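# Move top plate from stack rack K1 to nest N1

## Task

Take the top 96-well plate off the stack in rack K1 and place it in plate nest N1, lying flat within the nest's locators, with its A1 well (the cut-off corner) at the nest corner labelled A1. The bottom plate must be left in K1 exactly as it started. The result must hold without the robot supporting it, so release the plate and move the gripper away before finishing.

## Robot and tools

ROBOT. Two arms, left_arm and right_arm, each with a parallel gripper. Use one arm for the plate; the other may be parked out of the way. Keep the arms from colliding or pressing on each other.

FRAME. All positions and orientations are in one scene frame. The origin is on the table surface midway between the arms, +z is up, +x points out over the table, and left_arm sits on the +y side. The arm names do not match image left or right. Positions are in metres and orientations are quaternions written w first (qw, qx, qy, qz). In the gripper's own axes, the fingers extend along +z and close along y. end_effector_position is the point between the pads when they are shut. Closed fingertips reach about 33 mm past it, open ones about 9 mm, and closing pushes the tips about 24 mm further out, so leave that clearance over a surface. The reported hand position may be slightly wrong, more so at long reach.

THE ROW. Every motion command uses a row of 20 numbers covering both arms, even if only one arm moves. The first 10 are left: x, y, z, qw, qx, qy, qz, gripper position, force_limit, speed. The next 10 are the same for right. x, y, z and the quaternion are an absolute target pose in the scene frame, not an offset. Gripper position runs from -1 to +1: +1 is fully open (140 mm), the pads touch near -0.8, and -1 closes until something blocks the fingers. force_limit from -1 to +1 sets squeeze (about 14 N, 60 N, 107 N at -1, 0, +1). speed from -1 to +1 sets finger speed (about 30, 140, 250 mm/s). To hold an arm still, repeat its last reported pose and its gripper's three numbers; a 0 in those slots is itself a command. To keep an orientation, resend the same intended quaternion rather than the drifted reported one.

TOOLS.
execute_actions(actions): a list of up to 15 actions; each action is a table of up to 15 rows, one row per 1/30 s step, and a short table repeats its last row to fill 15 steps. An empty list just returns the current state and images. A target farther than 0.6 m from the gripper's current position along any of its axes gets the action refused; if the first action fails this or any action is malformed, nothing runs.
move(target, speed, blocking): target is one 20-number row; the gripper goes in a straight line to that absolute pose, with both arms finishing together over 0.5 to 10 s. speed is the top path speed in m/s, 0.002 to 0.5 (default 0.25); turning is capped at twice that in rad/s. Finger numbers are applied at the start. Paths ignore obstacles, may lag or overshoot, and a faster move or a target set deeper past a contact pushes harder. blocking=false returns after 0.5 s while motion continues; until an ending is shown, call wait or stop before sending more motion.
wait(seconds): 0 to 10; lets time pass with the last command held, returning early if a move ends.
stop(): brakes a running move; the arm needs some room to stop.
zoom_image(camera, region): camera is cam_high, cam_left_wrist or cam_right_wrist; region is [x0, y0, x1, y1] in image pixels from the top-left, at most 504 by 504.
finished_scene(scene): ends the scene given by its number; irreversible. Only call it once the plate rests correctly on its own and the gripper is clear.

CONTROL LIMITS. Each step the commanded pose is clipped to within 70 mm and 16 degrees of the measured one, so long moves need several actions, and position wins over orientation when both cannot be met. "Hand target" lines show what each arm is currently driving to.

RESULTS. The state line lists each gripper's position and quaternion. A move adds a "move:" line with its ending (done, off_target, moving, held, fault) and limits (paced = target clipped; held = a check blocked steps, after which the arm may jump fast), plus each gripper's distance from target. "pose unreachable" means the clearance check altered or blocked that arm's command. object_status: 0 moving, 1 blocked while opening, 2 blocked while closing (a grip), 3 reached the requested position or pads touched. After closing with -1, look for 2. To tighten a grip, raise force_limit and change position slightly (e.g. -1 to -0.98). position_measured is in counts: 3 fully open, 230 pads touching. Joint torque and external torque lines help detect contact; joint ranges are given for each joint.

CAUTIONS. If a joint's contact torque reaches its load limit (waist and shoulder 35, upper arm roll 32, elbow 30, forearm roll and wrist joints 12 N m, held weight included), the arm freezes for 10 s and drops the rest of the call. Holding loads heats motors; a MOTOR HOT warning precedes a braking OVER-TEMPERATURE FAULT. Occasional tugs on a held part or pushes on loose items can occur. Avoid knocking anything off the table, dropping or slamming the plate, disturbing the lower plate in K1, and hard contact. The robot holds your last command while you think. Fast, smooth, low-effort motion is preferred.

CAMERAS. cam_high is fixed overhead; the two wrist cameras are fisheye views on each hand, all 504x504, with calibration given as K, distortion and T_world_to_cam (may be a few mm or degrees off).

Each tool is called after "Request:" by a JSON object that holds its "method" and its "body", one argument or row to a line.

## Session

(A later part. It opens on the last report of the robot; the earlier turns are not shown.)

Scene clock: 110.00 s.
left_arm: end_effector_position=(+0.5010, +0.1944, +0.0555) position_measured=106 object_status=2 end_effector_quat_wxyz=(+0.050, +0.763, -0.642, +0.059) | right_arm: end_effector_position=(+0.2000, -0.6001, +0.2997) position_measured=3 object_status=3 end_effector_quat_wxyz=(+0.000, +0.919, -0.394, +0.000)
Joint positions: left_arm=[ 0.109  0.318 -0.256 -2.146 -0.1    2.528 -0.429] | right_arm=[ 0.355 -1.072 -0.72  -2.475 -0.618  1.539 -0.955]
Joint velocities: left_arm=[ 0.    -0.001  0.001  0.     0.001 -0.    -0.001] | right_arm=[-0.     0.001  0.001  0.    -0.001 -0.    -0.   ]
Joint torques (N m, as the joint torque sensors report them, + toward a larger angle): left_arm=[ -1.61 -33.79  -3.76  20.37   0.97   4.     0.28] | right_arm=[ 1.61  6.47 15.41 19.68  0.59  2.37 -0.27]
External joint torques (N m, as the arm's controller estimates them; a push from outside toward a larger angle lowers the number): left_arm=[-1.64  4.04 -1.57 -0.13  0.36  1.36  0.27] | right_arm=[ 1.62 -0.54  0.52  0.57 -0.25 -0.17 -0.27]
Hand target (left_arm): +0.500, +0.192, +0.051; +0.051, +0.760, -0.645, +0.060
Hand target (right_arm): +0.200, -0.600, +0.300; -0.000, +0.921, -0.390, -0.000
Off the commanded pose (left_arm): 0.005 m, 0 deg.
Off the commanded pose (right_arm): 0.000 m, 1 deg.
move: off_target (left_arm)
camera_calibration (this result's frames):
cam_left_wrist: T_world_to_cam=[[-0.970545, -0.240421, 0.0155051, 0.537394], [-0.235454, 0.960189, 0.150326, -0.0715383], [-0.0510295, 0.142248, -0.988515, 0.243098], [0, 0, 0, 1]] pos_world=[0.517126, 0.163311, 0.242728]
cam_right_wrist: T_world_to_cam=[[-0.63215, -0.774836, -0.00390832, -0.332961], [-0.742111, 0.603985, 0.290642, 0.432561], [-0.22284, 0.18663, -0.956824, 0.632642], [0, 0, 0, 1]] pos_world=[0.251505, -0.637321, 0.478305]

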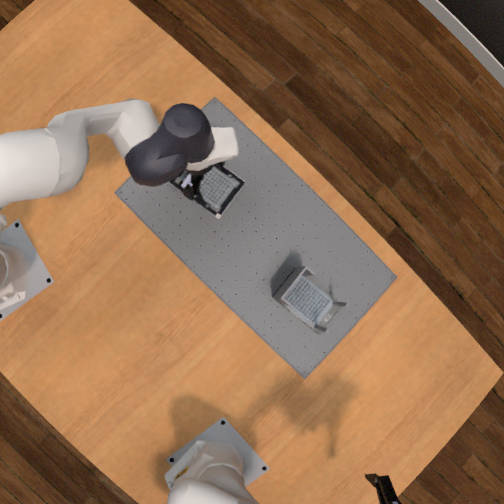

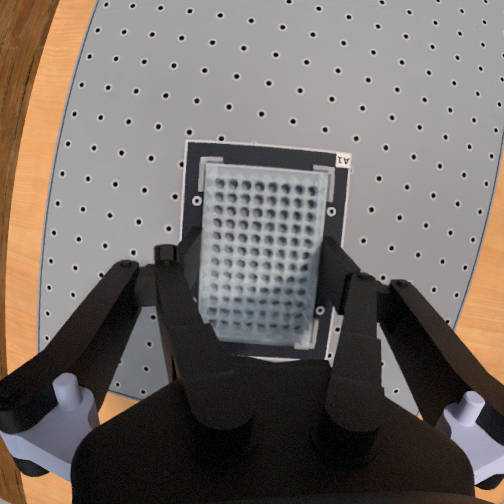

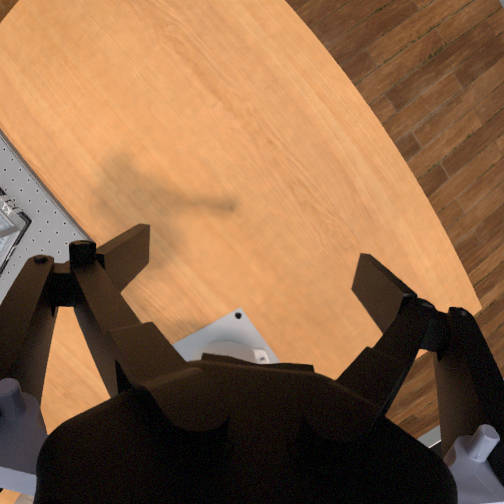

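Request:
{"method": "move", "body": {
  "target": [0.5003,0.194,0.0555,0.0509,0.762,-0.643,0.0598,0.45,-0.3,-1,0.2,-0.6,0.3,0,0.92,-0.39,0,1,0,0],
  "speed": 0.01
}}

Request:
{"method": "move", "body": {
  "target": [0.5003,0.22,0.13,0.0509,0.762,-0.643,0.0598,0.45,-0.3,-1,0.2,-0.6,0.3,0,0.92,-0.39,0,1,0,0],
  "speed": 0.1
}}

Request:
{"method": "zoom_image", "body": {
  "camera": "cam_left_wrist",
  "region": [175,120,355,300]
}}

Scene clock: 115.43 s.
left_arm: end_effector_position=(+0.5007, +0.1945, +0.0556) position_measured=72 object_status=0 end_effector_quat_wxyz=(+0.050, +0.763, -0.642, +0.059) | right_arm: end_effector_position=(+0.2000, -0.6001, +0.2997) position_measured=3 object_status=3 end_effector_quat_wxyz=(+0.000, +0.919, -0.394, +0.000)
Joint positions: left_arm=[ 0.109  0.317 -0.256 -2.146 -0.1    2.527 -0.429] | right_arm=[ 0.355 -1.072 -0.72  -2.475 -0.618  1.539 -0.955]
Joint velocities: left_arm=[ 0.001 -0.001 -0.    -0.    -0.001 -0.001  0.   ] | right_arm=[ 0.001  0.001  0.001  0.    -0.001  0.001  0.001]
Joint torques (N m, as the joint torque sensors report them, + toward a larger angle): left_arm=[  0.16 -40.49  -3.57  19.01  -0.01   2.84   0.25] | right_arm=[ 1.17  6.66 15.38 19.45  0.63  2.36 -0.33]
External joint torques (N m, as the arm's controller estimates them; a push from outside toward a larger angle lowers the number): left_arm=[ 0.14 -2.59 -1.37 -1.55 -0.62  0.19  0.25] | right_arm=[ 1.12 -0.4   0.47  0.36 -0.21 -0.18 -0.33]
Hand target (left_arm): +0.500, +0.194, +0.056; +0.051, +0.762, -0.643, +0.060
Hand target (right_arm): +0.200, -0.600, +0.300; -0.000, +0.921, -0.390, -0.000
Off the commanded pose (left_arm): 0.001 m, 0 deg.
Off the commanded pose (right_arm): 0.000 m, 1 deg.
move: done
camera_calibration (this result's frames):
cam_left_wrist: T_world_to_cam=[[-0.970585, -0.240237, 0.0158414, 0.537164], [-0.235203, 0.960185, 0.150745, -0.0718762], [-0.0514252, 0.142585, -0.988446, 0.243277], [0, 0, 0, 1]] pos_world=[0.516968, 0.163374, 0.242792]
cam_right_wrist: T_world_to_cam=[[-0.632137, -0.774847, -0.00392148, -0.332962], [-0.742126, 0.603971, 0.290633, 0.432559], [-0.222828, 0.18663, -0.956826, 0.63265], [0, 0, 0, 1]] pos_world=[0.251507, -0.637319, 0.478314]

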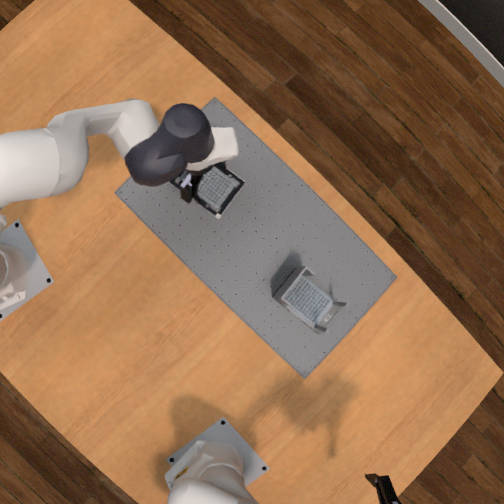

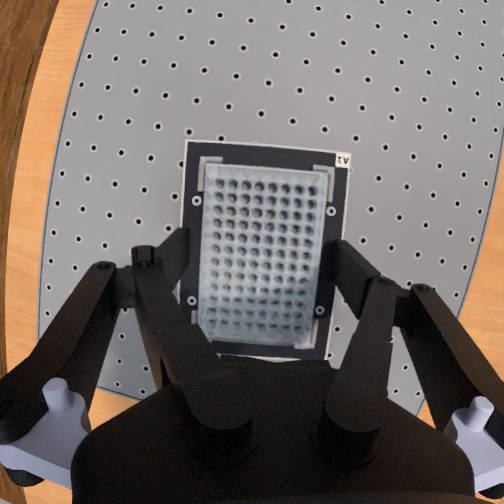

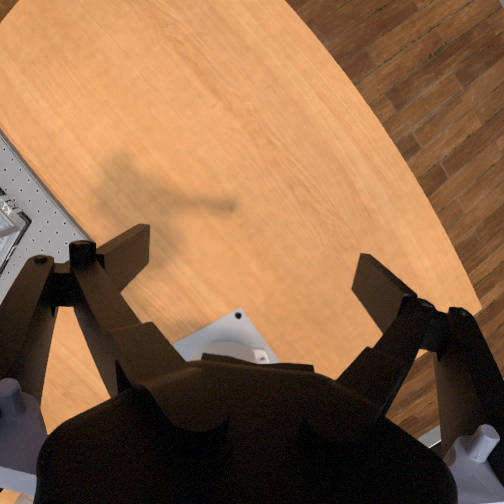

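Scene clock: 116.77 s.
left_arm: end_effector_position=(+0.5008, +0.2197, +0.1301) position_measured=72 object_status=3 end_effector_quat_wxyz=(+0.050, +0.764, -0.640, +0.061) | right_arm: end_effector_position=(+0.2000, -0.6001, +0.2997) position_measured=3 object_status=3 end_effector_quat_wxyz=(+0.000, +0.919, -0.394, +0.000)
Joint positions: left_arm=[ 0.158  0.162 -0.259 -2.139 -0.14   2.366 -0.38 ] | right_arm=[ 0.355 -1.072 -0.72  -2.475 -0.618  1.539 -0.955]
Joint velocities: left_arm=[ 0.001 -0.     0.     0.001 -0.001 -0.01   0.011] | right_arm=[-0.     0.001  0.001 -0.001  0.001  0.001 -0.   ]
Joint torques (N m, as the joint torque sensors report them, + toward a larger angle): left_arm=[  0.64 -37.17  -2.49  21.9   -0.1    2.2    0.36] | right_arm=[ 0.98  7.23 15.09 19.83  0.6   2.4  -0.35]
External joint torques (N m, as the arm's controller estimates them; a push from outside toward a larger angle lowers the number): left_arm=[ 0.63 -2.4  -1.35 -0.45 -0.71 -0.43  0.36] | right_arm=[ 0.9   0.13  0.23  0.83 -0.25 -0.13 -0.35]
Hand target (left_arm): +0.500, +0.219, +0.130; +0.051, +0.761, -0.644, +0.060
Hand target (right_arm): +0.200, -0.600, +0.300; -0.000, +0.921, -0.390, -0.000
Off the commanded pose (left_arm): 0.001 m, 0 deg.
Off the commanded pose (right_arm): 0.000 m, 1 deg.
move: done
camera_calibration (this result's frames):
cam_left_wrist: T_world_to_cam=[[-0.969584, -0.244421, 0.0128661, 0.542912], [-0.239895, 0.95943, 0.148136, -0.104408], [-0.0485517, 0.140544, -0.988883, 0.312347], [0, 0, 0, 1]] pos_world=[0.516517, 0.188973, 0.317356]
cam_right_wrist: T_world_to_cam=[[-0.632137, -0.774847, -0.00392212, -0.332962], [-0.742126, 0.603971, 0.290633, 0.432558], [-0.222827, 0.186631, -0.956826, 0.63265], [0, 0, 0, 1]] pos_world=[0.251507, -0.637319, 0.478314]

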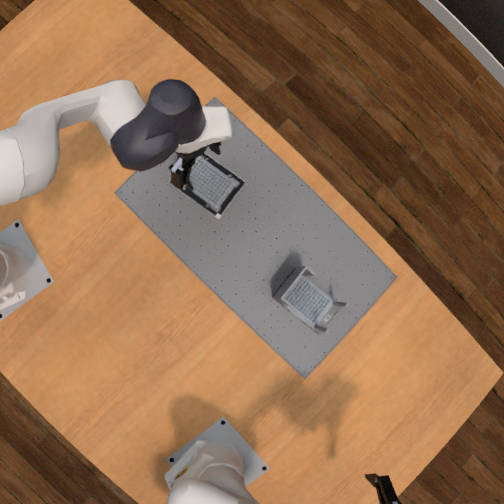

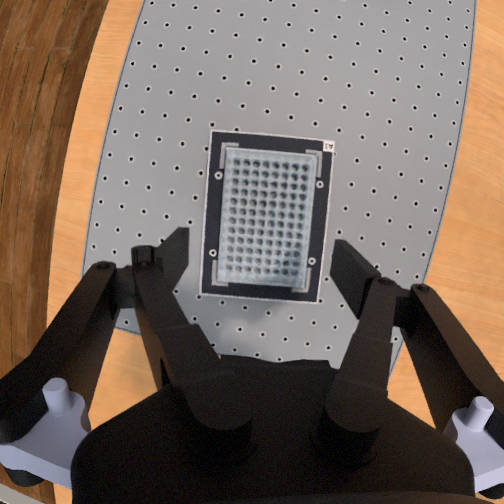

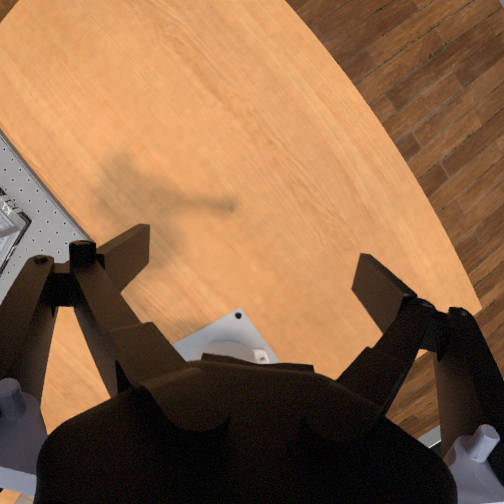

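Region (175, 120, 355, 300) of cam_left_wrist's 504x504 image, scaled by 2.800, with more detail than that image has.

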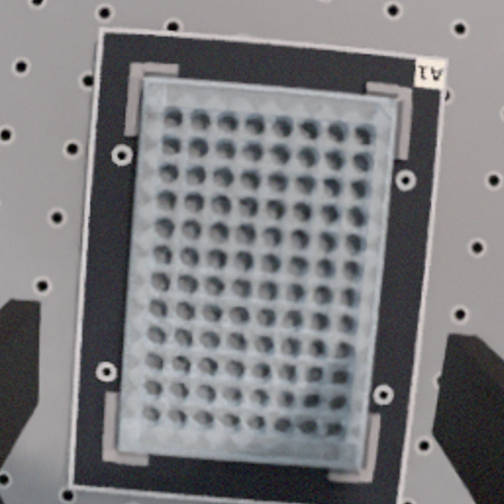

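Centred. An oblique view will confirm seating and the cut corner.

Request:
{"method": "move", "body": {
  "target": [0.47,0.36,0.12,0.0509,0.762,-0.643,0.0598,1,-0.3,0,0.2,-0.6,0.3,0,0.92,-0.39,0,1,0,0]
}}

Request:
{"method": "zoom_image", "body": {
  "camera": "cam_left_wrist",
  "region": [170,0,350,180]
}}

Request:
{"method": "zoom_image", "body": {
  "camera": "cam_high",
  "region": [165,140,250,225]
}}

Scene clock: 121.27 s.
left_arm: end_effector_position=(+0.4686, +0.3578, +0.1195) position_measured=3 object_status=3 end_effector_quat_wxyz=(+0.052, +0.766, -0.638, +0.060) | right_arm: end_effector_position=(+0.2000, -0.6001, +0.2997) position_measured=3 object_status=3 end_effector_quat_wxyz=(+0.000, +0.919, -0.394, +0.000)
Joint positions: left_arm=[ 0.317  0.029 -0.171 -2.328 -0.218  2.379 -0.083] | right_arm=[ 0.355 -1.072 -0.72  -2.475 -0.618  1.539 -0.955]
Joint velocities: left_arm=[-0.    -0.001  0.001  0.001 -0.004 -0.     0.033] | right_arm=[-0.    -0.    -0.001  0.001 -0.001 -0.001 -0.   ]
Joint torques (N m, as the joint torque sensors report them, + toward a larger angle): left_arm=[  0.45 -32.97  -0.1   20.21  -0.19   2.87   0.44] | right_arm=[ 1.14  7.12 15.23 20.07  0.6   2.38 -0.24]
External joint torques (N m, as the arm's controller estimates them; a push from outside toward a larger angle lowers the number): left_arm=[ 0.45 -2.87  0.01 -1.38 -0.77  0.37  0.43] | right_arm=[ 1.19  0.17  0.42  0.93 -0.24 -0.14 -0.24]
Hand target (left_arm): +0.469, +0.359, +0.120; +0.051, +0.762, -0.643, +0.062
Hand target (right_arm): +0.200, -0.600, +0.300; -0.000, +0.921, -0.390, -0.000
Off the commanded pose (left_arm): 0.003 m, 1 deg.
Off the commanded pose (right_arm): 0.000 m, 1 deg.
move: done
camera_calibration (this result's frames):
cam_left_wrist: T_world_to_cam=[[-0.96834, -0.248959, 0.0183862, 0.546003], [-0.243618, 0.958503, 0.148061, -0.240994], [-0.0544844, 0.138895, -0.988807, 0.284326], [0, 0, 0, 1]] pos_world=[0.485497, 0.327434, 0.306787]
cam_right_wrist: T_world_to_cam=[[-0.632121, -0.77486, -0.00393791, -0.332963], [-0.742144, 0.603954, 0.290623, 0.432555], [-0.222814, 0.186631, -0.95683, 0.632658], [0, 0, 0, 1]] pos_world=[0.25151, -0.637317, 0.478325]

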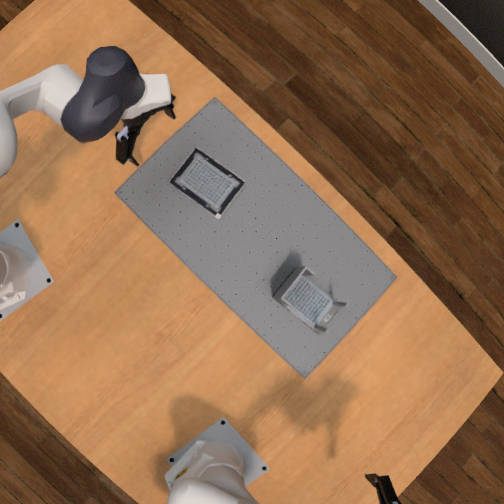

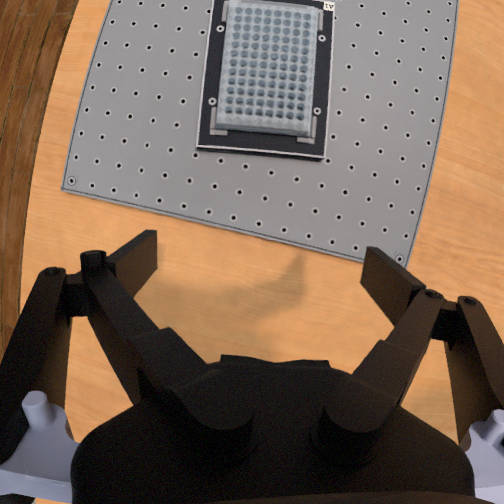

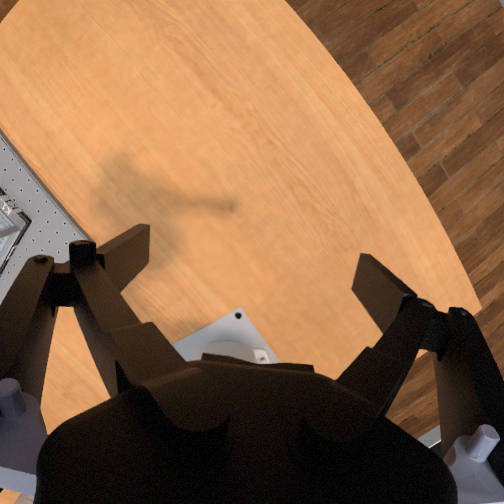

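Region (170, 0, 350, 180) of cam_left_wrist's 504x504 image, scaled by 2.800, with more detail than that image has.

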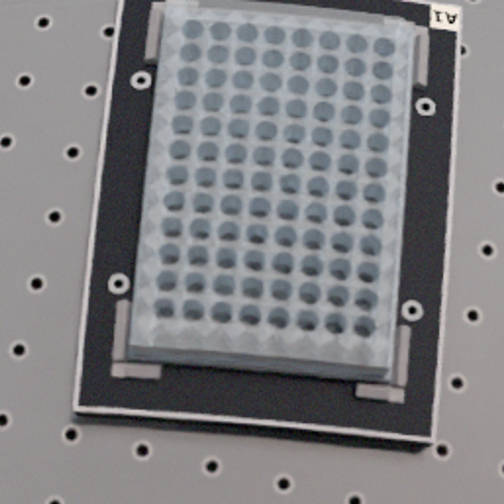

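Region (165, 140, 250, 225) of cam_high's 504x504 image, scaled by 5.929, with more detail than that image has.

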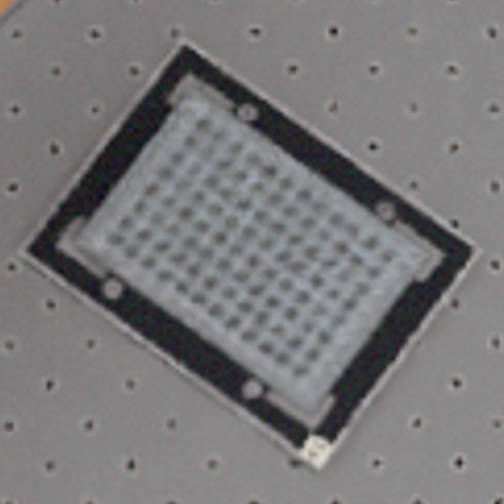

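Request:
{"method": "zoom_image", "body": {
  "camera": "cam_left_wrist",
  "region": [200,100,330,150]
}}

Request:
{"method": "zoom_image", "body": {
  "camera": "cam_left_wrist",
  "region": [215,0,335,40]
}}

Region (200, 100, 330, 150) of cam_left_wrist's 504x504 image, scaled by 3.877, with more detail than that image has; it fills the top 194 rows of this view, and the rest is white.

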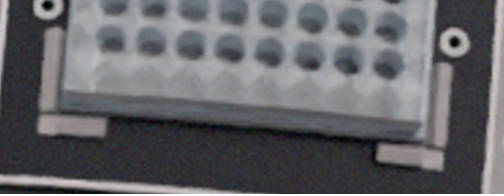

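Region (215, 0, 335, 40) of cam_left_wrist's 504x504 image, scaled by 4.200, with more detail than that image has.

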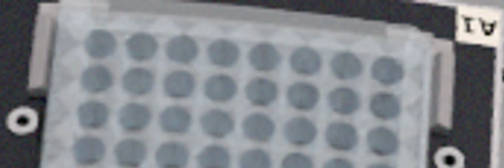

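Request:
{"method": "zoom_image", "body": {
  "camera": "cam_left_wrist",
  "region": [285,110,325,150]
}}

Request:
{"method": "zoom_image", "body": {
  "camera": "cam_left_wrist",
  "region": [200,100,240,140]
}}

Region (285, 110, 325, 150) of cam_left_wrist's 504x504 image, scaled by 12.600, with more detail than that image has.

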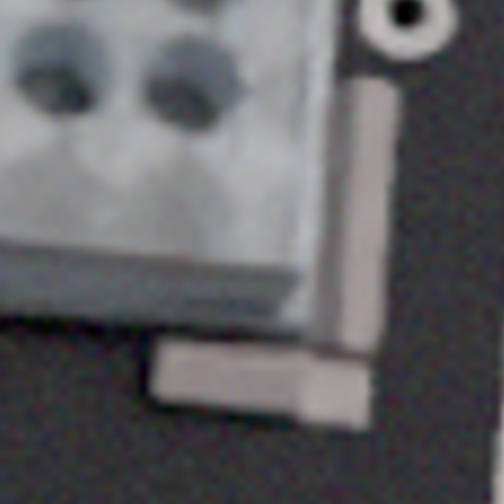

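Region (200, 100, 240, 140) of cam_left_wrist's 504x504 image, scaled by 12.600, with more detail than that image has.

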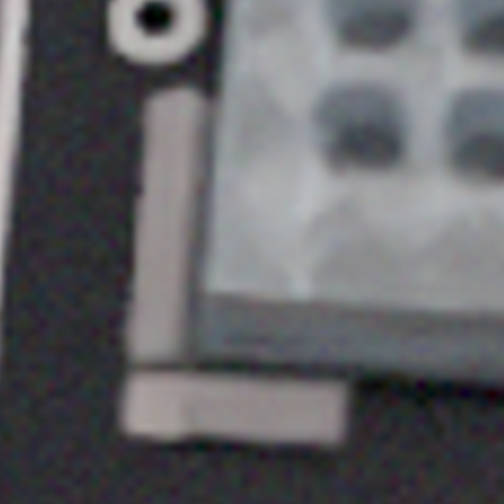

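Request:
{"method": "move", "body": {
  "target": [0.47,0.36,0.07,0.193,0.727,-0.613,0.229,1,-0.3,0,0.2,-0.6,0.3,0,0.92,-0.39,0,1,0,0]
}}

Request:
{"method": "zoom_image", "body": {
  "camera": "cam_left_wrist",
  "region": [170,30,350,210]
}}

Scene clock: 145.90 s.
left_arm: end_effector_position=(+0.4736, +0.3591, +0.0730) position_measured=3 object_status=3 end_effector_quat_wxyz=(+0.194, +0.731, -0.611, +0.232) | right_arm: end_effector_position=(+0.2000, -0.6001, +0.2997) position_measured=3 object_status=3 end_effector_quat_wxyz=(+0.000, +0.919, -0.394, +0.000)
Joint positions: left_arm=[ 0.557  0.194 -0.213 -2.332 -0.856  2.339  0.633] | right_arm=[ 0.355 -1.072 -0.72  -2.475 -0.618  1.539 -0.955]
Joint velocities: left_arm=[ 0.001  0.001 -0.001  0.002 -0.002  0.     0.033] | right_arm=[-0.    -0.001 -0.     0.001  0.002  0.001 -0.001]
Joint torques (N m, as the joint torque sensors report them, + toward a larger angle): left_arm=[  0.81 -33.16  -2.48  18.58  -0.46   0.9    0.38] | right_arm=[ 1.35  6.84 15.83 19.86  0.64  2.39 -0.32]
External joint torques (N m, as the arm's controller estimates them; a push from outside toward a larger angle lowers the number): left_arm=[ 0.8  -0.89 -1.44 -0.06 -0.76 -0.3   0.36] | right_arm=[ 1.43 -0.05  1.05  0.65 -0.2  -0.14 -0.32]
Hand target (left_arm): +0.473, +0.358, +0.073; +0.195, +0.726, -0.616, +0.234
Hand target (right_arm): +0.200, -0.600, +0.300; -0.000, +0.921, -0.390, -0.000
Off the commanded pose (left_arm): 0.005 m, 1 deg.
Off the commanded pose (right_arm): 0.000 m, 0 deg.
move: off_target (left_arm)
camera_calibration (this result's frames):
cam_left_wrist: T_world_to_cam=[[-0.97132, -0.233362, 0.0455919, 0.545786], [-0.236065, 0.923496, -0.302372, -0.192298], [0.0284583, -0.304463, -0.952099, 0.355608], [0, 0, 0, 1]] pos_world=[0.474619, 0.413222, 0.255545]
cam_right_wrist: T_world_to_cam=[[-0.632104, -0.774874, -0.00395415, -0.332965], [-0.742162, 0.603937, 0.290613, 0.43255], [-0.2228, 0.186632, -0.956833, 0.632667], [0, 0, 0, 1]] pos_world=[0.251512, -0.637314, 0.478335]

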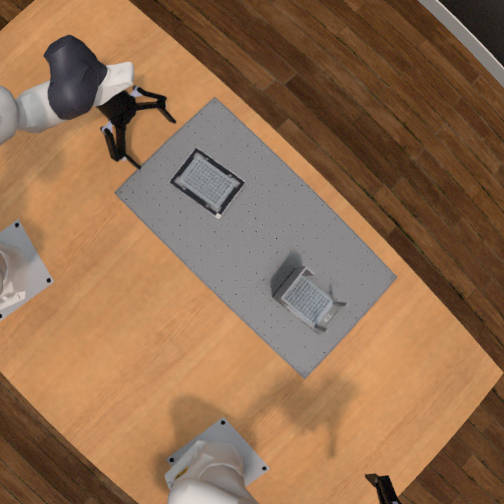

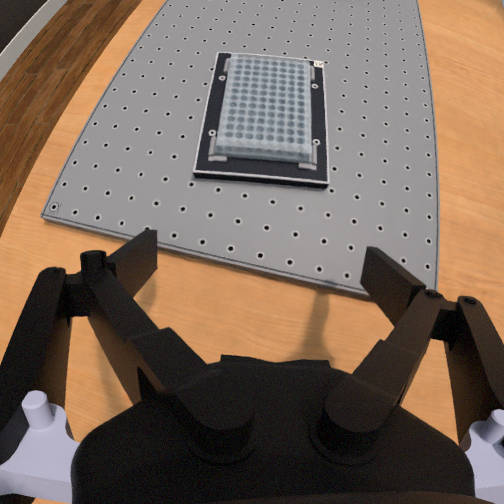

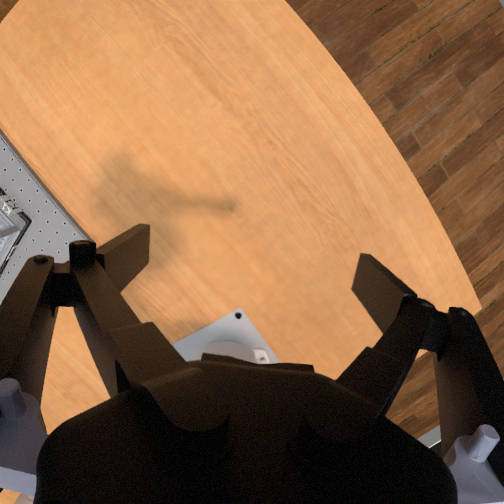

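Region (170, 30, 350, 210) of cam_left_wrist's 504x504 image, scaled by 2.800, with more detail than that image has.

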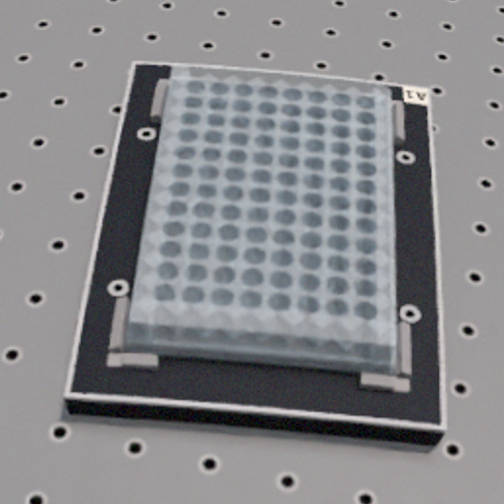

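Request:
{"method": "zoom_image", "body": {
  "camera": "cam_left_wrist",
  "region": [280,135,325,180]
}}

Request:
{"method": "zoom_image", "body": {
  "camera": "cam_left_wrist",
  "region": [200,130,245,175]
}}

Region (280, 135, 325, 180) of cam_left_wrist's 504x504 image, scaled by 11.200, with more detail than that image has.

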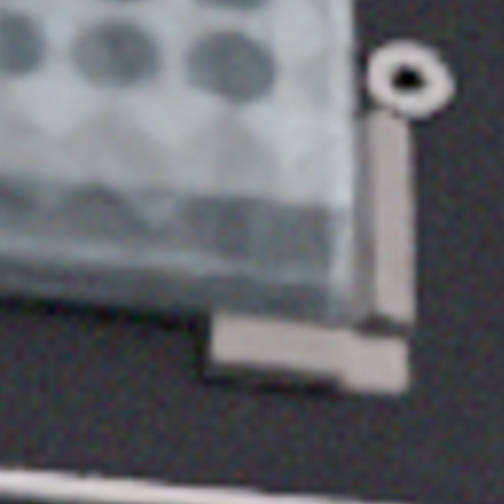

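Region (200, 130, 245, 175) of cam_left_wrist's 504x504 image, scaled by 11.200, with more detail than that image has.

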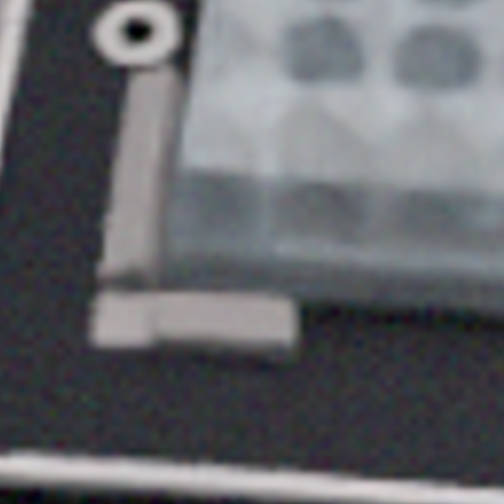

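Request:
{"method": "finished_scene", "body": {
  "scene": 1
}}

The scene is finished: the task was done.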